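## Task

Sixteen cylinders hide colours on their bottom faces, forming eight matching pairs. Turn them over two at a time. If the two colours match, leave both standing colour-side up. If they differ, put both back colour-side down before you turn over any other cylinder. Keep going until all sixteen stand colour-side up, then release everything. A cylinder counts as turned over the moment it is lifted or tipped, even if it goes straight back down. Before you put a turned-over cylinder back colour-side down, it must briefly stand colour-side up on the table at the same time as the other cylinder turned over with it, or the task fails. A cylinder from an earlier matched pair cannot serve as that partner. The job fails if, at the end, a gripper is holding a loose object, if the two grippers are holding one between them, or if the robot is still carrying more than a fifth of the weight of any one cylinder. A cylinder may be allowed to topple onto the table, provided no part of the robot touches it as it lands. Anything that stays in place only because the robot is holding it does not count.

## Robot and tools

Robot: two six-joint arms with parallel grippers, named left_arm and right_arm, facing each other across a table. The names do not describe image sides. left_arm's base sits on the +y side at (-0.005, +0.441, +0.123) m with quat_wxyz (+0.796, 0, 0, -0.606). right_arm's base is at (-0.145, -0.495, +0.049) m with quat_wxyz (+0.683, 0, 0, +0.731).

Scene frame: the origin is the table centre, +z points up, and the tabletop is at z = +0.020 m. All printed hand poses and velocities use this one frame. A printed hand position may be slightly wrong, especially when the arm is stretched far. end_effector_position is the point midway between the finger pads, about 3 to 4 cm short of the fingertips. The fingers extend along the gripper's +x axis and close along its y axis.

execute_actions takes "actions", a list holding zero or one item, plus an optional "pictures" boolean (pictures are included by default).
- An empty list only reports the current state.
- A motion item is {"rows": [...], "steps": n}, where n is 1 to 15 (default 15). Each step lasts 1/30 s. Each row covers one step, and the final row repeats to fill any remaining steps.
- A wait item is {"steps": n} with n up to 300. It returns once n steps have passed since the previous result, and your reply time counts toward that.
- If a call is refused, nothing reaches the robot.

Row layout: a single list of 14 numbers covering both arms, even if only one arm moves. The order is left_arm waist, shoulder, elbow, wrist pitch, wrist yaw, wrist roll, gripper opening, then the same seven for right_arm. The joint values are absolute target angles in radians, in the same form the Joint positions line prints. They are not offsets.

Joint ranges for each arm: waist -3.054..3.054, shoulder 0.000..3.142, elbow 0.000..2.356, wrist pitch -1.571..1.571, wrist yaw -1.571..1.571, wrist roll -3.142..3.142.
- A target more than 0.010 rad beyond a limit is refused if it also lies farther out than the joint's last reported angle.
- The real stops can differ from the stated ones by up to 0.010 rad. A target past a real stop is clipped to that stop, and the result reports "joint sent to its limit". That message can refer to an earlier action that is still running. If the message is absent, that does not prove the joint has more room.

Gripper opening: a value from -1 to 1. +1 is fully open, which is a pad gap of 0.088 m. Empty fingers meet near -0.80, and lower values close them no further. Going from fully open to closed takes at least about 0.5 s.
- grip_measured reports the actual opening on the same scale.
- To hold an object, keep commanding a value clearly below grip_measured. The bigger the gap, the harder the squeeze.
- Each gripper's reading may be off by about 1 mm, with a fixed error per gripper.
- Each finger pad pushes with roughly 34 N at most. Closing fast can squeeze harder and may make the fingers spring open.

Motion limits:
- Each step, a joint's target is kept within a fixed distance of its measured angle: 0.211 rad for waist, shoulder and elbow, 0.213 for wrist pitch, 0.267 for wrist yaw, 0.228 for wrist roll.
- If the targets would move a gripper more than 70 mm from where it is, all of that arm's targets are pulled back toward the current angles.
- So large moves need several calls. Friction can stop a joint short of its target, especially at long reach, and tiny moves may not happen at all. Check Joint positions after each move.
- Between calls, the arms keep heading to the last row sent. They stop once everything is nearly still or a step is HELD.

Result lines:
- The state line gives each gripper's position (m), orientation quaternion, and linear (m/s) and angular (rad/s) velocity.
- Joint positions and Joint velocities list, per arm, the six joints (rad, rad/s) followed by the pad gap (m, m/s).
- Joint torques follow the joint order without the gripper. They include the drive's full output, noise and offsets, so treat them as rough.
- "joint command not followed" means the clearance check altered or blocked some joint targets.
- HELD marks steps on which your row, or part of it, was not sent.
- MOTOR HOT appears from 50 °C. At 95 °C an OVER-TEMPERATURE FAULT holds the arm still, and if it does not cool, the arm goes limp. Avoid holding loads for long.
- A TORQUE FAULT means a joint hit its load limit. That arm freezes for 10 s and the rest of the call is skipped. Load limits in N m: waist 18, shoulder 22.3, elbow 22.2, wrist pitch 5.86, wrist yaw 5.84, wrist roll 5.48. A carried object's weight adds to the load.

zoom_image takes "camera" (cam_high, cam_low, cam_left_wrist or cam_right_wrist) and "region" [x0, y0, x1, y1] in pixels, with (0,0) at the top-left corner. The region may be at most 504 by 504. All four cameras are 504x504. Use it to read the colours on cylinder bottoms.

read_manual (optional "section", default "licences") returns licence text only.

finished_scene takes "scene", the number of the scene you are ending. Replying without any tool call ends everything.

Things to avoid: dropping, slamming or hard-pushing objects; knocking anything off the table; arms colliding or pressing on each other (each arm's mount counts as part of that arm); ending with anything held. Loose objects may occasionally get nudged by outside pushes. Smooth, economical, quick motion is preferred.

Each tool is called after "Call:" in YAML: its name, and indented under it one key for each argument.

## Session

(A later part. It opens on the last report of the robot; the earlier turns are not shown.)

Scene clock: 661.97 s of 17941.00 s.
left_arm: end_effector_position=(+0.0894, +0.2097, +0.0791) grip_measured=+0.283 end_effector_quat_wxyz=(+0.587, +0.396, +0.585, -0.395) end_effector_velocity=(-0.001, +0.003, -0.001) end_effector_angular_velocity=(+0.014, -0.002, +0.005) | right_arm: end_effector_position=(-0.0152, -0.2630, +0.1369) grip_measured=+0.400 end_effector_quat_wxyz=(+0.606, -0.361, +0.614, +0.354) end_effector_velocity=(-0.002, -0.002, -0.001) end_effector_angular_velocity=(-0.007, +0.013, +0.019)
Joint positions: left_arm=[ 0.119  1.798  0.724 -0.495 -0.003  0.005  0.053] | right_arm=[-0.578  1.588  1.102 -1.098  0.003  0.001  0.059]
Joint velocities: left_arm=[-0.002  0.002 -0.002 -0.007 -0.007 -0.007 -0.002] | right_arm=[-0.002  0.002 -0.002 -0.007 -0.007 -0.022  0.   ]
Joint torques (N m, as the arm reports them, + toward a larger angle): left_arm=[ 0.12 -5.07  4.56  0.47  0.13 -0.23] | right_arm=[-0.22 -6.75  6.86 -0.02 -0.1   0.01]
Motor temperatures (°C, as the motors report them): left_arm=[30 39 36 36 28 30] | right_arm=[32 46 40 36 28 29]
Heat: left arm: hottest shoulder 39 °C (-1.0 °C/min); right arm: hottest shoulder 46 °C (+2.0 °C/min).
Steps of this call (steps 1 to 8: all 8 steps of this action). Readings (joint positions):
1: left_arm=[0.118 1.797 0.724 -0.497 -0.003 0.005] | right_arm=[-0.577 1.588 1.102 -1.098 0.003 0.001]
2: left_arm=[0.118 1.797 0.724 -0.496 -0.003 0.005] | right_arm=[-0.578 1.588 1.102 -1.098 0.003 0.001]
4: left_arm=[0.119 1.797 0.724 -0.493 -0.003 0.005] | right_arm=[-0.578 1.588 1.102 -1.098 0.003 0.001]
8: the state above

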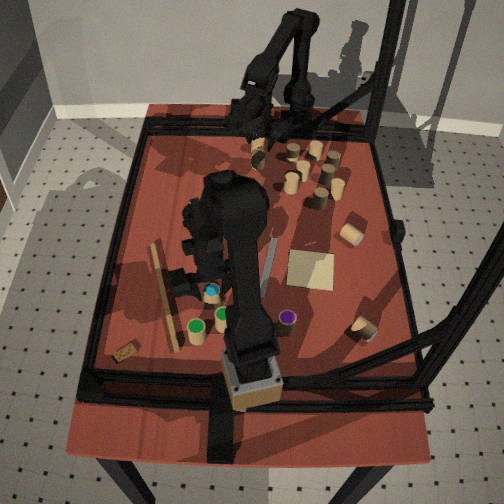

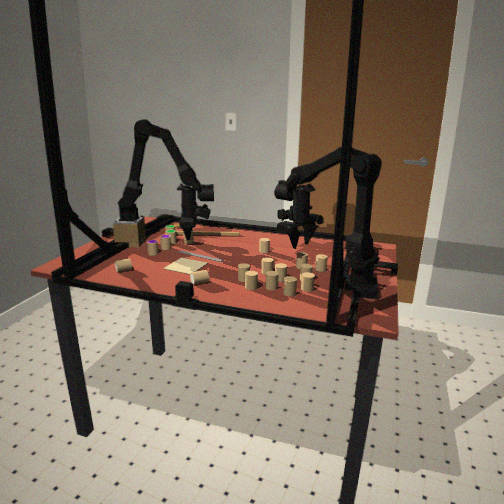

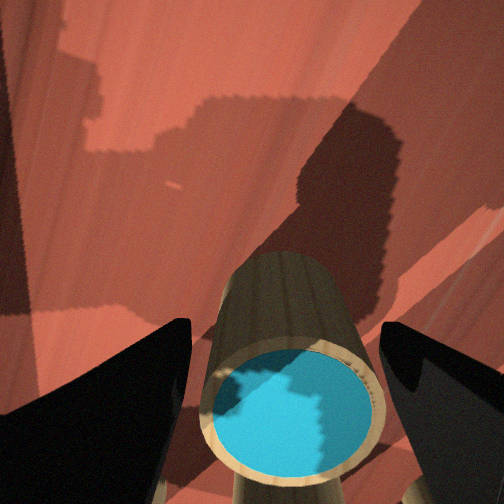

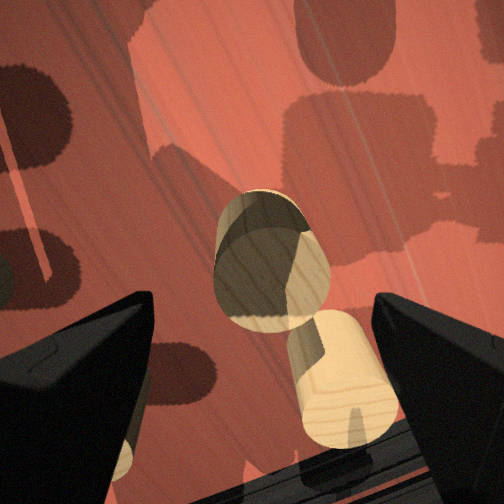

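Call:
execute_actions:
  actions:
    - {"rows":[[0.12,1.72,0.78,-0.63,0,0,0.3,-0.598,1.585,1.09,-1.08,0,-0.3,0.4],[0.12,1.72,0.78,-0.63,0,0,0.3,-0.598,1.59,1.06,-1.04,0,-0.3,0.4],[0.12,1.65,0.83,-0.75,0,0,0.3,-0.598,1.605,1.025,-0.99,0,-0.3,0.4],[0.12,1.65,0.83,-0.75,0,0,0.3,-0.598,1.62,0.99,-0.94,0,-0.3,0.4],[0.12,1.55,0.9,-0.85,0,0,0.3,-0.598,1.636,0.955,-0.89,0,-0.3,0.4],[0.12,1.55,0.9,-0.85,0,0,0.3,-0.598,1.652,0.922,-0.841,0,-0.3,0.4],[0.12,1.55,0.9,-0.85,0,0,0.3,-0.598,1.652,0.922,-0.841,0,-0.3,0.4],[0.12,1.55,0.9,-0.85,0,0,0.3,-0.598,1.652,0.922,-0.841,0,-0.3,0.4],[-0.43,1.2,0.55,0.96,0,1.571,0.7,-0.598,1.652,0.922,-0.841,0,-0.3,0.4]],"steps":14}
  pictures: false

Call:
execute_actions:
  actions:
    - {"rows":[[-0.43,1.2,0.55,0.96,0,1.571,0.7,-0.598,1.652,0.922,-0.841,0,-0.3,-0.4]],"steps":9}
  pictures: false

Call:
execute_actions:
  actions:
    - {"rows":[[-0.43,1.3,0.34,0.96,0,1.571,0.7,-0.598,1.61,1.01,-0.97,0,-0.3,-0.4],[-0.43,1.3,0.34,0.96,0,1.571,0.7,-0.598,1.61,1.01,-0.97,0,-0.3,-0.4],[-0.43,1.3,0.34,0.96,0,1.571,0.7,-0.598,1.57,1.1,-1.1,0,-0.3,-0.4],[-0.43,1.3,0.34,0.96,0,1.571,0.7,-0.598,1.57,1.1,-1.1,0,-0.3,-0.4],[-0.43,1.3,0.34,0.96,0,1.571,0.7,-0.598,1.5,1.17,-1.1,0,-0.3,-0.4],[-0.43,1.3,0.34,0.96,0,1.571,0.7,-0.598,1.5,1.17,-1.1,0,-0.3,-0.4],[-0.43,1.3,0.34,0.96,0,1.571,0.7,-0.598,1.5,1.17,-1.1,0,-0.3,-0.4],[-0.43,1.3,0.34,0.96,0,1.571,0.7,-0.216,1.15,1.0,0.3,0,0,-0.4]],"steps":15}
  pictures: false

Call:
execute_actions:
  actions:
    - {"rows":[[-0.43,1.3,0.34,0.96,0,1.571,0.7,-0.216,1.27,0.7,0.64,0,0,-0.4]],"steps":15}
  pictures: false

Call:
execute_actions:
  actions:
    - {"rows":[[-0.43,1.42,0.41,1.0,0,1.571,0.7,-0.216,1.39,0.75,0.633,0,0,-0.4]],"steps":9}
  pictures: false

Call:
execute_actions:
  actions:
    - {"rows":[[-0.43,1.51,0.48,1.03,0,1.571,0.7,-0.216,1.39,0.75,0.633,0,0,-0.4],[-0.43,1.51,0.48,1.03,0,1.571,0.7,-0.216,1.39,0.75,0.633,0,0,-0.4],[-0.43,1.57,0.54,1.03,0,1.571,0.7,-0.216,1.39,0.75,0.633,0,0,-0.4],[-0.43,1.57,0.54,1.03,0,1.571,0.7,-0.216,1.39,0.75,0.633,0,0,-0.4],[-0.43,1.63,0.605,1.025,0,1.571,0.7,-0.216,1.39,0.75,0.633,0,0,-0.4],[-0.43,1.63,0.605,1.025,0,1.571,0.7,-0.216,1.39,0.75,0.633,0,0,-0.4],[-0.43,1.695,0.674,1.021,0,1.571,0.7,-0.216,1.39,0.75,0.633,0,0,-0.4],[-0.43,1.695,0.674,1.021,0,1.571,0.7,-0.216,1.39,0.75,0.633,0,0,-0.4],[-0.43,1.76,0.748,1.015,0,1.571,0.7,-0.216,1.39,0.75,0.633,0,0,-0.4]],"steps":14}
  pictures: false

Call:
execute_actions:
  actions:
    - {"rows":[[-0.43,1.76,0.748,1.015,0,1.571,-0.4,-0.216,1.39,0.75,0.633,0,0,-0.4]],"steps":10}
  pictures: false

Call:
execute_actions:
  actions:
    - {"rows":[[-0.43,1.76,0.748,1.015,0,1.571,-0.4,-0.216,1.39,0.75,0.633,0,0,0.7],[-0.43,1.76,0.748,1.015,0,1.571,-0.4,-0.216,1.39,0.75,0.633,0,0,0.7],[-0.43,1.76,0.748,1.015,0,1.571,-0.4,-0.216,1.39,0.75,0.633,0,0,0.7],[-0.43,1.76,0.748,1.015,0,1.571,-0.4,-0.216,1.39,0.75,0.633,0,0,0.7],[-0.43,1.76,0.748,1.015,0,1.571,-0.4,-0.216,1.39,0.75,0.633,0,0,0.7],[-0.43,1.76,0.748,1.015,0,1.571,-0.4,-0.216,1.39,0.75,0.633,0,0,0.7],[-0.43,1.6,0.57,1.03,0,1.571,-0.4,-0.216,1.39,0.75,0.633,0,0,0.7],[-0.43,1.6,0.57,1.03,0,1.571,-0.4,-0.216,1.39,0.75,0.633,0,0,0.7],[-0.43,1.51,0.48,1.03,0,1.571,-0.4,-0.216,1.27,0.63,0.64,0,0,0.7],[-0.43,1.42,0.41,1.0,0,1.571,-0.4,-0.216,1.27,0.63,0.64,0,0,0.7]],"steps":13}
  pictures: false

Call:
execute_actions:
  actions:
    - {"rows":[[-0.19,1.3,0.7,-0.87,0,0,-0.4,-0.216,1.27,0.63,0.64,0,0,0.7]],"steps":15}
  pictures: false

Call:
execute_actions:
  actions:
    - {"rows":[[-0.19,1.3,0.7,-0.87,0,0,-0.4,-0.216,1.27,0.63,0.64,0,0,0.7],[-0.19,1.3,0.7,-0.87,0,0,-0.4,-0.216,1.27,0.63,0.64,0,0,0.7],[-0.19,1.3,0.7,-0.87,0,0,-0.4,-0.216,1.27,0.63,0.64,0,0,0.7],[-0.19,1.3,0.7,-0.87,0,0,-0.4,-0.216,1.27,0.63,0.64,0,0,0.7],[-0.19,1.587,0.885,-0.869,0,0,-0.4,-0.216,1.27,0.63,0.64,0,0,0.7]],"steps":15}
  pictures: false

Call:
execute_actions:
  actions:
    - {"rows":[[-0.19,1.587,0.885,-0.869,0,0,-0.4,-0.216,1.27,0.63,0.64,0,0,0.7],[-0.19,1.62,0.857,-0.81,0,0,-0.4,-0.216,1.27,0.63,0.64,0,0,0.7],[-0.19,1.652,0.828,-0.75,0,0,-0.4,-0.216,1.27,0.63,0.64,0,0,0.7],[-0.19,1.685,0.8,-0.69,0,0,-0.4,-0.216,1.27,0.63,0.64,0,0,0.7],[-0.19,1.718,0.778,-0.634,0,0,-0.4,-0.216,1.27,0.63,0.64,0,0,0.7],[-0.19,1.745,0.76,-0.588,0,0,-0.4,-0.216,1.27,0.63,0.64,0,0,0.7],[-0.19,1.767,0.746,-0.55,0,0,-0.4,-0.216,1.27,0.63,0.64,0,0,0.7],[-0.19,1.784,0.735,-0.522,0,0,-0.4,-0.216,1.27,0.63,0.64,0,0,0.7],[-0.19,1.795,0.728,-0.504,0,0,-0.4,-0.216,1.27,0.63,0.64,0,0,0.7],[-0.19,1.805,0.722,-0.488,0,0,-0.4,-0.216,1.27,0.63,0.64,0,0,0.7],[-0.19,1.813,0.717,-0.475,0,0,-0.4,-0.216,1.27,0.63,0.64,0,0,0.7]],"steps":15}
  pictures: false

Call:
execute_actions:
  actions:
    - {"rows":[[-0.19,1.8,0.725,-0.495,0,0,0.3,-0.216,1.27,0.63,0.64,0,0,0.7]],"steps":8}

Scene clock: 682.50 s of 17941.00 s.
left_arm: end_effector_position=(+0.0052, +0.1707, +0.1817) grip_measured=+0.668 end_effector_quat_wxyz=(+0.533, +0.476, +0.247, -0.655) end_effector_velocity=(-0.527, -0.208, +0.142) end_effector_angular_velocity=(-1.935, -1.061, -3.830) | right_arm: end_effector_position=(-0.0123, -0.2670, +0.0799) grip_measured=+0.400 end_effector_quat_wxyz=(+0.555, -0.439, +0.554, +0.439) end_effector_velocity=(+0.004, +0.008, -0.002) end_effector_angular_velocity=(+0.040, -0.015, +0.020)
Joint positions: left_arm=[-0.232  1.257  0.597 -0.428 -0.003  0.402  0.072] | right_arm=[-0.595  1.649  0.924 -0.844  0.002 -0.296  0.059]
Joint velocities: left_arm=[-1.99  -0.789 -0.764  1.956 -0.022  2.088  0.017] | right_arm=[-0.002  0.002 -0.007  0.051 -0.007 -0.022  0.   ]
Joint torques (N m, as the arm reports them, + toward a larger angle): left_arm=[ 0.07 -3.35  8.    2.07  0.14  0.11] | right_arm=[-0.27 -6.11  5.51  0.08 -0.1  -0.09]
Motor temperatures (°C, as the motors report them): left_arm=[30 40 36 35 28 30] | right_arm=[32 44 40 35 28 29]
Heat: left arm: hottest shoulder 40 °C (+1.0 °C/min); right arm: hottest shoulder 44 °C (-3.0 °C/min).
Steps of this call (steps 1 to 15: the robot went on to your last target; steps 16 to 90: nothing new was sent; then 17.07 s passed at rest; steps 91 to 104: all 14 steps of this action). Readings (joint positions):
91: left_arm=[0.119 1.789 0.733 -0.525 -0.003 0.005] | right_arm=[-0.580 1.588 1.102 -1.097 0.002 -0.055]
92: left_arm=[0.119 1.776 0.743 -0.569 -0.003 0.005] | right_arm=[-0.585 1.588 1.097 -1.082 0.002 -0.129]
94: left_arm=[0.119 1.722 0.778 -0.669 -0.003 0.005] | right_arm=[-0.592 1.589 1.065 -1.018 0.002 -0.223]
98: left_arm=[0.119 1.581 0.877 -0.802 -0.003 0.005] | right_arm=[-0.595 1.628 0.961 -0.886 0.002 -0.282]
104: the state above

Scene clock: 682.80 s of 17941.00 s.
left_arm: end_effector_position=(-0.0601, +0.0935, +0.2723) grip_measured=+0.699 end_effector_quat_wxyz=(+0.459, +0.468, -0.230, -0.719) end_effector_velocity=(-0.037, -0.195, +0.388) end_effector_angular_velocity=(-2.286, -1.553, -0.984) | right_arm: end_effector_position=(-0.0122, -0.2665, +0.0799) grip_measured=+0.002 end_effector_quat_wxyz=(+0.555, -0.439, +0.553, +0.439) end_effector_velocity=(-0.004, +0.002, +0.002) end_effector_angular_velocity=(+0.013, +0.018, +0.010)
Joint positions: left_arm=[-0.425  1.209  0.558  0.171  0.002  1.033  0.073] | right_arm=[-0.595  1.649  0.924 -0.842  0.001 -0.297  0.039]
Joint velocities: left_arm=[-0.027 -0.017 -0.017  2.015 -0.022  2.117  0.001] | right_arm=[ 0.002 -0.007  0.002 -0.007 -0.022 -0.007 -0.   ]
Joint torques (N m, as the arm reports them, + toward a larger angle): left_arm=[-0.27 -4.54  6.52  2.09  0.01  0.08] | right_arm=[-0.2  -6.17  5.4   0.19 -0.07 -0.08]
Motor temperatures (°C, as the motors report them): left_arm=[30 40 36 35 28 30] | right_arm=[32 44 40 35 28 29]
Heat: left arm: hottest shoulder 40 °C (+1.0 °C/min); right arm: hottest shoulder 44 °C (-3.0 °C/min).
Steps of this call (steps 1 to 9: all 9 steps of this action). Readings (joint positions):
1: left_arm=[-0.296 1.239 0.578 -0.361 -0.003 0.472] | right_arm=[-0.595 1.650 0.924 -0.844 0.002 -0.296]
2: left_arm=[-0.349 1.229 0.569 -0.294 0.001 0.542] | right_arm=[-0.595 1.650 0.924 -0.843 0.002 -0.296]
4: left_arm=[-0.404 1.217 0.561 -0.161 0.003 0.684] | right_arm=[-0.595 1.649 0.924 -0.843 0.001 -0.297]
8: left_arm=[-0.424 1.209 0.558 0.104 0.002 0.963] | right_arm=[-0.595 1.649 0.924 -0.842 0.001 -0.297]
9: the state above

Scene clock: 683.30 s of 17941.00 s.
left_arm: end_effector_position=(-0.0619, +0.0877, +0.3108) grip_measured=+0.700 end_effector_quat_wxyz=(+0.455, +0.462, -0.531, -0.545) end_effector_velocity=(+0.002, -0.000, +0.030) end_effector_angular_velocity=(-0.146, -0.029, +0.019) | right_arm: end_effector_position=(-0.0901, -0.1668, +0.2672) grip_measured=+0.003 end_effector_quat_wxyz=(+0.708, -0.241, +0.272, +0.605) end_effector_velocity=(-0.105, +0.260, +0.521) end_effector_angular_velocity=(+2.673, -0.282, +0.278)
Joint positions: left_arm=[-0.428  1.299  0.341  0.938  0.001  1.563  0.073] | right_arm=[-0.237  1.186  1.017 -0.575 -0.005 -0.021  0.039]
Joint velocities: left_arm=[-0.002 -0.002 -0.002  0.139 -0.022  0.051 -0.   ] | right_arm=[ 0.447 -0.603 -0.007  2.088  0.007  0.242 -0.   ]
Joint torques (N m, as the arm reports them, + toward a larger angle): left_arm=[-0.21 -3.7   6.41  2.33 -0.01  0.1 ] | right_arm=[-0.98 -3.91  5.82  1.2   0.12  0.14]
Motor temperatures (°C, as the motors report them): left_arm=[30 40 36 35 28 30] | right_arm=[32 44 40 35 28 29]
Heat: left arm: hottest shoulder 40 °C (+1.0 °C/min); right arm: hottest shoulder 44 °C (-3.0 °C/min).
Steps of this call (steps 1 to 15: all 15 steps of this action). Readings (joint positions):
1: left_arm=[-0.425 1.219 0.528 0.261 0.001 1.099] | right_arm=[-0.596 1.648 0.937 -0.871 0.001 -0.297]
2: left_arm=[-0.426 1.226 0.491 0.337 0.001 1.167] | right_arm=[-0.596 1.646 0.954 -0.913 0.001 -0.297]
4: left_arm=[-0.427 1.264 0.406 0.445 0.001 1.308] | right_arm=[-0.596 1.626 1.014 -1.016 0.001 -0.297]
8: left_arm=[-0.428 1.309 0.332 0.687 0.001 1.510] | right_arm=[-0.576 1.504 1.112 -1.015 0.015 -0.243]
15: the state above

Scene clock: 683.80 s of 17941.00 s.
left_arm: end_effector_position=(-0.0619, +0.0877, +0.3151) grip_measured=+0.700 end_effector_quat_wxyz=(+0.460, +0.457, -0.537, -0.540) end_effector_velocity=(+0.000, -0.001, -0.001) end_effector_angular_velocity=(+0.006, -0.008, +0.005) | right_arm: end_effector_position=(-0.0865, -0.1045, +0.2754) grip_measured=+0.003 end_effector_quat_wxyz=(+0.754, -0.067, +0.076, +0.650) end_effector_velocity=(+0.010, +0.084, +0.412) end_effector_angular_velocity=(+1.904, -0.292, +0.021)
Joint positions: left_arm=[-0.428  1.299  0.341  0.958  0.001  1.566  0.073] | right_arm=[-0.219  1.28   0.692  0.384 -0.002 -0.003  0.039]
Joint velocities: left_arm=[-0.002  0.002  0.002 -0.007 -0.007  0.007  0.   ] | right_arm=[-0.002 -0.002 -0.002  1.927 -0.022 -0.007  0.   ]
Joint torques (N m, as the arm reports them, + toward a larger angle): left_arm=[-0.2  -3.62  6.42  2.17 -0.01  0.09] | right_arm=[ 0.24 -6.55  8.32  1.59  0.05  0.13]
Motor temperatures (°C, as the motors report them): left_arm=[30 40 36 35 28 30] | right_arm=[32 44 40 35 28 29]
Heat: left arm: hottest shoulder 40 °C (+1.0 °C/min); right arm: hottest shoulder 44 °C (-3.0 °C/min).
Steps of this call (steps 1 to 15: all 15 steps of this action). Readings (joint positions):
1: left_arm=[-0.428 1.299 0.341 0.944 0.001 1.564] | right_arm=[-0.227 1.182 0.995 -0.492 -0.004 -0.016]
2: left_arm=[-0.428 1.299 0.341 0.950 0.001 1.564] | right_arm=[-0.224 1.181 0.966 -0.423 -0.004 -0.012]
4: left_arm=[-0.428 1.299 0.341 0.956 0.001 1.565] | right_arm=[-0.222 1.208 0.874 -0.311 -0.003 -0.008]
8: left_arm=[-0.428 1.299 0.341 0.957 0.001 1.566] | right_arm=[-0.220 1.281 0.703 -0.082 -0.003 -0.004]
15: the state above

Scene clock: 684.10 s of 17941.00 s.
left_arm: end_effector_position=(-0.0651, +0.0681, +0.3075) grip_measured=+0.700 end_effector_quat_wxyz=(+0.455, +0.462, -0.533, -0.543) end_effector_velocity=(-0.001, -0.007, +0.016) end_effector_angular_velocity=(-0.052, +0.030, +0.015) | right_arm: end_effector_position=(-0.0826, -0.0791, +0.3099) grip_measured=+0.003 end_effector_quat_wxyz=(+0.758, -0.007, +0.006, +0.653) end_effector_velocity=(+0.001, +0.007, -0.008) end_effector_angular_velocity=(+0.011, -0.009, +0.015)
Joint positions: left_arm=[-0.428  1.413  0.399  0.996  0.001  1.566  0.073] | right_arm=[-0.219  1.381  0.742  0.621 -0.002 -0.003  0.039]
Joint velocities: left_arm=[-0.007  0.012  0.032  0.037 -0.022 -0.022 -0.   ] | right_arm=[-0.007  0.046 -0.007  0.066 -0.022 -0.007  0.   ]
Joint torques (N m, as the arm reports them, + toward a larger angle): left_arm=[-0.23 -3.62  7.46  2.17 -0.01  0.08] | right_arm=[ 0.18 -5.42  8.2   1.75  0.05  0.12]
Motor temperatures (°C, as the motors report them): left_arm=[30 40 36 35 28 30] | right_arm=[32 44 40 35 28 29]
Heat: left arm: hottest shoulder 40 °C (+1.0 °C/min); right arm: hottest shoulder 44 °C (-3.0 °C/min).
Steps of this call (steps 1 to 9: all 9 steps of this action). Readings (joint positions):
1: left_arm=[-0.428 1.317 0.349 0.969 0.001 1.566] | right_arm=[-0.219 1.294 0.699 0.448 -0.002 -0.003]
2: left_arm=[-0.428 1.345 0.365 0.982 0.001 1.566] | right_arm=[-0.219 1.316 0.714 0.512 -0.002 -0.003]
4: left_arm=[-0.428 1.391 0.391 0.988 0.001 1.566] | right_arm=[-0.219 1.353 0.739 0.580 -0.002 -0.003]
8: left_arm=[-0.428 1.412 0.398 0.995 0.001 1.566] | right_arm=[-0.219 1.379 0.742 0.617 -0.002 -0.003]
9: the state above

Scene clock: 684.57 s of 17941.00 s.
left_arm: end_effector_position=(-0.0788, -0.0181, +0.3102) grip_measured=+0.700 end_effector_quat_wxyz=(+0.460, +0.457, -0.537, -0.539) end_effector_velocity=(-0.009, -0.025, -0.006) end_effector_angular_velocity=(+0.006, -0.008, -0.015) | right_arm: end_effector_position=(-0.0826, -0.0789, +0.3116) grip_measured=+0.002 end_effector_quat_wxyz=(+0.758, -0.004, +0.003, +0.653) end_effector_velocity=(-0.000, -0.001, +0.001) end_effector_angular_velocity=(+0.008, +0.006, +0.005)
Joint positions: left_arm=[-0.428  1.747  0.731  1.016  0.001  1.566  0.073] | right_arm=[-0.219  1.382  0.742  0.63  -0.002 -0.003  0.039]
Joint velocities: left_arm=[-0.007  0.1    0.1   -0.007  0.007  0.007 -0.   ] | right_arm=[-0.002 -0.002 -0.002  0.007 -0.007  0.007 -0.   ]
Joint torques (N m, as the arm reports them, + toward a larger angle): left_arm=[-0.22 -6.04  7.45  2.    0.    0.07] | right_arm=[ 0.2  -5.15  8.15  1.66  0.04  0.12]
Motor temperatures (°C, as the motors report them): left_arm=[30 40 36 35 28 30] | right_arm=[32 44 40 36 28 29]
Heat: left arm: hottest shoulder 40 °C (+1.0 °C/min); right arm: hottest shoulder 44 °C (-3.0 °C/min).
Steps of this call (steps 1 to 14: all 14 steps of this action). Readings (joint positions):
1: left_arm=[-0.428 1.427 0.410 1.004 0.001 1.566] | right_arm=[-0.219 1.382 0.742 0.624 -0.002 -0.003]
2: left_arm=[-0.428 1.450 0.429 1.014 0.001 1.566] | right_arm=[-0.219 1.382 0.742 0.626 -0.002 -0.003]
4: left_arm=[-0.428 1.511 0.486 1.021 0.001 1.566] | right_arm=[-0.219 1.382 0.742 0.629 -0.002 -0.003]
8: left_arm=[-0.428 1.634 0.610 1.022 0.001 1.566] | right_arm=[-0.219 1.382 0.742 0.629 -0.002 -0.003]
14: the state above

Scene clock: 684.90 s of 17941.00 s.
left_arm: end_effector_position=(-0.0791, -0.0200, +0.3102) grip_measured=+0.028 end_effector_quat_wxyz=(+0.460, +0.457, -0.537, -0.539) end_effector_velocity=(+0.000, +0.001, +0.002) end_effector_angular_velocity=(-0.006, +0.008, +0.005) | right_arm: end_effector_position=(-0.0826, -0.0789, +0.3122) grip_measured=+0.003 end_effector_quat_wxyz=(+0.758, -0.003, +0.002, +0.653) end_effector_velocity=(-0.000, +0.000, -0.000) end_effector_angular_velocity=(+0.001, -0.008, +0.005)
Joint positions: left_arm=[-0.428  1.753  0.739  1.015  0.001  1.566  0.04 ] | right_arm=[-0.219  1.382  0.742  0.633 -0.002 -0.003  0.039]
Joint velocities: left_arm=[-0.002 -0.002 -0.002  0.007 -0.007 -0.007 -0.   ] | right_arm=[-0.002  0.002 -0.002  0.007 -0.007 -0.007 -0.   ]
Joint torques (N m, as the arm reports them, + toward a larger angle): left_arm=[-0.21 -5.75  7.51  2.06 -0.01  0.09] | right_arm=[ 0.14 -5.09  8.2   1.44  0.04  0.13]
Motor temperatures (°C, as the motors report them): left_arm=[30 40 36 35 28 30] | right_arm=[32 44 40 36 28 29]
Heat: left arm: hottest shoulder 40 °C (+1.0 °C/min); right arm: hottest shoulder 44 °C (-3.0 °C/min).
Steps of this call (steps 1 to 10: all 10 steps of this action). Readings (joint positions):
1: left_arm=[-0.428 1.749 0.734 1.016 0.001 1.566] | right_arm=[-0.219 1.382 0.742 0.630 -0.002 -0.003]
2: left_arm=[-0.428 1.750 0.736 1.016 0.001 1.566] | right_arm=[-0.219 1.382 0.742 0.630 -0.002 -0.003]
4: left_arm=[-0.428 1.752 0.738 1.016 0.001 1.566] | right_arm=[-0.219 1.382 0.742 0.630 -0.002 -0.003]
8: left_arm=[-0.428 1.753 0.739 1.015 0.001 1.566] | right_arm=[-0.219 1.382 0.742 0.633 -0.002 -0.003]
10: the state above

Scene clock: 685.33 s of 17941.00 s.
left_arm: end_effector_position=(-0.0670, +0.0563, +0.3092) grip_measured=+0.027 end_effector_quat_wxyz=(+0.456, +0.461, -0.534, -0.542) end_effector_velocity=(+0.021, +0.133, +0.043) end_effector_angular_velocity=(-0.127, +0.028, +0.005) | right_arm: end_effector_position=(-0.0863, -0.1019, +0.3066) grip_measured=+0.695 end_effector_quat_wxyz=(+0.757, -0.003, +0.001, +0.653) end_effector_velocity=(-0.008, -0.054, +0.005) end_effector_angular_velocity=(+0.047, -0.029, +0.005)
Joint positions: left_arm=[-0.428  1.463  0.443  1.007  0.001  1.566  0.04 ] | right_arm=[-0.218  1.292  0.65   0.636 -0.002 -0.003  0.073]
Joint velocities: left_arm=[-0.002 -0.637 -0.457 -0.051 -0.007 -0.007 -0.   ] | right_arm=[-0.002 -0.232 -0.188  0.007 -0.007 -0.022  0.001]
Joint torques (N m, as the arm reports them, + toward a larger angle): left_arm=[-0.2  -4.21  6.6   1.86 -0.01  0.07] | right_arm=[ 0.12 -5.92  6.71  1.57  0.05  0.1 ]
Motor temperatures (°C, as the motors report them): left_arm=[30 40 36 35 28 30] | right_arm=[32 44 40 36 28 29]
Heat: left arm: hottest shoulder 40 °C (+1.0 °C/min); right arm: hottest shoulder 44 °C (-3.0 °C/min).
Steps of this call (steps 1 to 13: all 13 steps of this action). Readings (joint positions):
1: left_arm=[-0.428 1.753 0.739 1.015 0.001 1.566] | right_arm=[-0.219 1.382 0.742 0.633 -0.002 -0.003]
2: left_arm=[-0.428 1.753 0.739 1.015 0.001 1.566] | right_arm=[-0.219 1.382 0.742 0.633 -0.002 -0.003]
4: left_arm=[-0.428 1.753 0.739 1.015 0.001 1.566] | right_arm=[-0.219 1.382 0.742 0.633 -0.003 -0.003]
8: left_arm=[-0.428 1.697 0.670 1.017 0.001 1.566] | right_arm=[-0.219 1.382 0.742 0.633 -0.003 -0.003]
13: the state above

Scene clock: 685.83 s of 17941.00 s.
left_arm: end_effector_position=(+0.0238, +0.0624, +0.2918) grip_measured=+0.028 end_effector_quat_wxyz=(+0.626, +0.378, -0.044, -0.681) end_effector_velocity=(-0.018, +0.202, -0.391) end_effector_angular_velocity=(+1.861, +2.059, +0.978) | right_arm: end_effector_position=(-0.0867, -0.1046, +0.3066) grip_measured=+0.700 end_effector_quat_wxyz=(+0.757, -0.002, +0.000, +0.653) end_effector_velocity=(-0.000, -0.000, +0.000) end_effector_angular_velocity=(-0.001, +0.008, +0.005)
Joint positions: left_arm=[-0.192  1.301  0.7    0.123 -0.     0.644  0.04 ] | right_arm=[-0.218  1.281  0.64   0.638 -0.002 -0.003  0.073]
Joint velocities: left_arm=[-0.002 -0.002 -0.002 -2.015  0.007 -2.147 -0.   ] | right_arm=[-0.002 -0.002  0.002 -0.007 -0.007  0.007 -0.   ]
Joint torques (N m, as the arm reports them, + toward a larger angle): left_arm=[ 0.16 -4.61  7.44  1.99  0.06 -0.27] | right_arm=[ 0.11 -6.52  6.31  1.56  0.04  0.11]
Motor temperatures (°C, as the motors report them): left_arm=[30 40 36 35 28 30] | right_arm=[32 44 40 36 28 29]
Heat: left arm: hottest shoulder 40 °C (+1.0 °C/min); right arm: hottest shoulder 44 °C (-3.0 °C/min).
Steps of this call (steps 1 to 15: all 15 steps of this action). Readings (joint positions):
1: left_arm=[-0.416 1.439 0.454 0.968 0.012 1.540] | right_arm=[-0.218 1.287 0.646 0.637 -0.002 -0.003]
2: left_arm=[-0.384 1.423 0.481 0.917 0.014 1.500] | right_arm=[-0.218 1.285 0.644 0.638 -0.002 -0.003]
4: left_arm=[-0.311 1.390 0.554 0.835 0.009 1.409] | right_arm=[-0.218 1.282 0.642 0.638 -0.002 -0.003]
8: left_arm=[-0.202 1.310 0.682 0.592 -0.001 1.132] | right_arm=[-0.218 1.282 0.640 0.638 -0.002 -0.003]
15: the state above

Scene clock: 686.33 s of 17941.00 s.
left_arm: end_effector_position=(+0.0144, +0.1844, +0.1573) grip_measured=+0.025 end_effector_quat_wxyz=(+0.527, +0.473, +0.506, -0.493) end_effector_velocity=(-0.013, +0.149, -0.006) end_effector_angular_velocity=(+0.678, +0.063, +0.078) | right_arm: end_effector_position=(-0.0867, -0.1047, +0.3062) grip_measured=+0.700 end_effector_quat_wxyz=(+0.757, -0.002, +0.000, +0.653) end_effector_velocity=(+0.002, -0.001, -0.005) end_effector_angular_velocity=(-0.025, -0.018, +0.000)
Joint positions: left_arm=[-0.192  1.584  0.869 -0.814  0.     0.011  0.04 ] | right_arm=[-0.218  1.281  0.639  0.638 -0.002 -0.003  0.073]
Joint velocities: left_arm=[-0.002 -0.002 -0.002 -0.681  0.007 -0.081 -0.   ] | right_arm=[-0.007 -0.002 -0.002 -0.022 -0.007 -0.022 -0.   ]
Joint torques (N m, as the arm reports them, + toward a larger angle): left_arm=[ 0.19 -4.86  7.9   0.91  0.03 -0.24] | right_arm=[ 0.11 -6.48  6.3   1.58  0.06  0.1 ]
Motor temperatures (°C, as the motors report them): left_arm=[30 40 36 35 28 30] | right_arm=[32 44 40 36 28 29]
Heat: left arm: hottest shoulder 40 °C (+1.0 °C/min); right arm: hottest shoulder 44 °C (-3.0 °C/min).
Steps of this call (steps 1 to 15: all 15 steps of this action). Readings (joint positions):
1: left_arm=[-0.192 1.301 0.700 0.057 -0.000 0.574] | right_arm=[-0.218 1.281 0.640 0.638 -0.002 -0.003]
2: left_arm=[-0.192 1.301 0.700 -0.008 -0.000 0.505] | right_arm=[-0.218 1.281 0.640 0.638 -0.002 -0.003]
4: left_arm=[-0.192 1.301 0.700 -0.142 -0.000 0.365] | right_arm=[-0.218 1.281 0.640 0.638 -0.002 -0.003]
8: left_arm=[-0.192 1.504 0.850 -0.395 -0.000 0.105] | right_arm=[-0.218 1.281 0.640 0.638 -0.002 -0.003]
15: the state above

Scene clock: 686.83 s of 17941.00 s.
left_arm: end_effector_position=(+0.0137, +0.1935, +0.0785) grip_measured=+0.024 end_effector_quat_wxyz=(+0.516, +0.483, +0.519, -0.480) end_effector_velocity=(+0.005, -0.028, +0.000) end_effector_angular_velocity=(-0.137, -0.033, +0.019) | right_arm: end_effector_position=(-0.0867, -0.1047, +0.3062) grip_measured=+0.700 end_effector_quat_wxyz=(+0.757, -0.002, +0.000, +0.653) end_effector_velocity=(+0.002, -0.001, -0.005) end_effector_angular_velocity=(-0.023, -0.004, -0.010)
Joint positions: left_arm=[-0.192  1.8    0.723 -0.5    0.     0.005  0.04 ] | right_arm=[-0.218  1.281  0.639  0.638 -0.002 -0.003  0.073]
Joint velocities: left_arm=[-0.002 -0.007 -0.007  0.139 -0.022 -0.022 -0.   ] | right_arm=[-0.002 -0.002 -0.002 -0.022  0.007 -0.007 -0.   ]
Joint torques (N m, as the arm reports them, + toward a larger angle): left_arm=[ 0.13 -3.83  3.75  1.59  0.02 -0.23] | right_arm=[ 0.25 -6.45  6.36  1.55  0.03  0.1 ]
Motor temperatures (°C, as the motors report them): left_arm=[30 40 36 35 28 30] | right_arm=[32 44 40 36 28 29]
Heat: left arm: hottest shoulder 40 °C (+1.0 °C/min); right arm: hottest shoulder 44 °C (-3.0 °C/min).
Steps of this call (steps 1 to 15: all 15 steps of this action). Readings (joint positions):
1: left_arm=[-0.192 1.585 0.869 -0.830 0.000 0.009] | right_arm=[-0.218 1.281 0.639 0.638 -0.002 -0.003]
2: left_arm=[-0.192 1.589 0.869 -0.834 0.000 0.008] | right_arm=[-0.218 1.281 0.639 0.638 -0.002 -0.003]
4: left_arm=[-0.192 1.615 0.852 -0.767 0.000 0.006] | right_arm=[-0.218 1.281 0.639 0.638 -0.002 -0.003]
8: left_arm=[-0.192 1.728 0.778 -0.605 0.000 0.006] | right_arm=[-0.218 1.281 0.639 0.638 -0.002 -0.003]
15: the state above

Scene clock: 687.10 s of 17941.00 s.
left_arm: end_effector_position=(+0.0140, +0.1922, +0.0788) grip_measured=+0.282 end_effector_quat_wxyz=(+0.518, +0.481, +0.518, -0.482) end_effector_velocity=(-0.002, +0.003, -0.001) end_effector_angular_velocity=(+0.012, +0.008, +0.005) | right_arm: end_effector_position=(-0.0867, -0.1047, +0.3062) grip_measured=+0.700 end_effector_quat_wxyz=(+0.757, -0.002, +0.000, +0.653) end_effector_velocity=(-0.000, -0.001, -0.005) end_effector_angular_velocity=(-0.023, -0.004, +0.005)
Joint positions: left_arm=[-0.192  1.798  0.723 -0.495 -0.     0.005  0.053] | right_arm=[-0.218  1.281  0.639  0.638 -0.002 -0.003  0.073]
Joint velocities: left_arm=[-0.002  0.002 -0.002 -0.007  0.007 -0.007 -0.001] | right_arm=[-0.002 -0.002 -0.002 -0.022 -0.007 -0.007 -0.   ]
Joint torques (N m, as the arm reports them, + toward a larger angle): left_arm=[ 0.14 -5.15  4.77  0.46  0.03 -0.22] | right_arm=[ 0.2  -6.53  6.37  1.55  0.04  0.09]
Motor temperatures (°C, as the motors report them): left_arm=[30 40 36 35 28 30] | right_arm=[32 44 40 36 28 29]
Heat: left arm: hottest shoulder 40 °C (+1.0 °C/min); right arm: hottest shoulder 44 °C (-3.0 °C/min).
Steps of this call (steps 1 to 8: all 8 steps of this action). Readings (joint positions):
1: left_arm=[-0.192 1.798 0.723 -0.496 0.000 0.005] | right_arm=[-0.218 1.281 0.639 0.638 -0.002 -0.003]
2: left_arm=[-0.192 1.798 0.723 -0.496 0.000 0.005] | right_arm=[-0.218 1.281 0.639 0.638 -0.002 -0.003]
4: left_arm=[-0.192 1.798 0.723 -0.493 -0.000 0.005] | right_arm=[-0.218 1.281 0.639 0.638 -0.002 -0.003]
8: the state above

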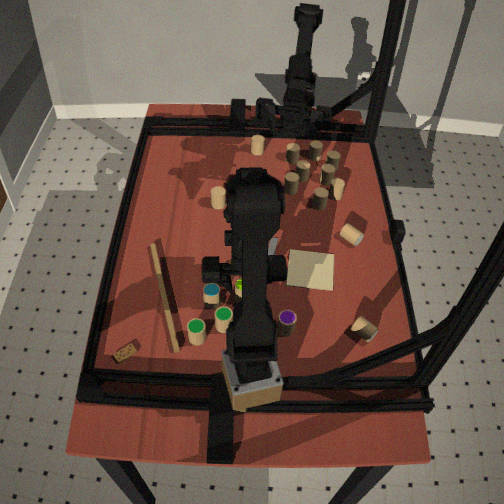

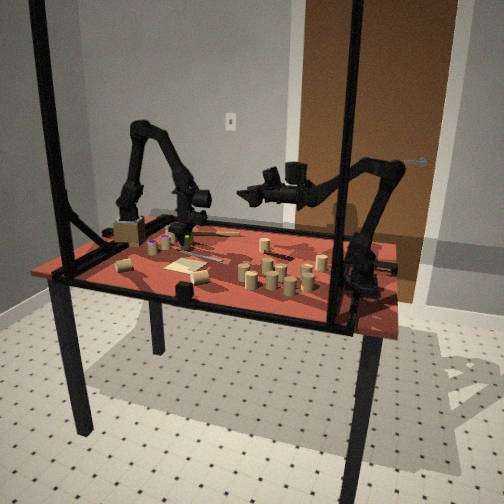

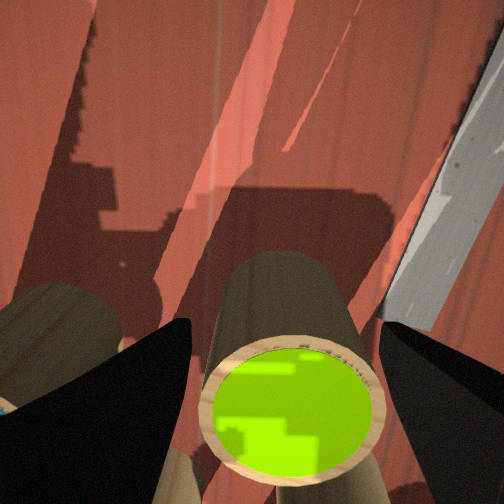

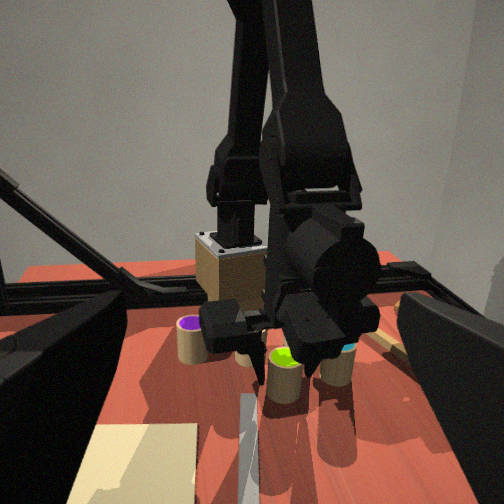

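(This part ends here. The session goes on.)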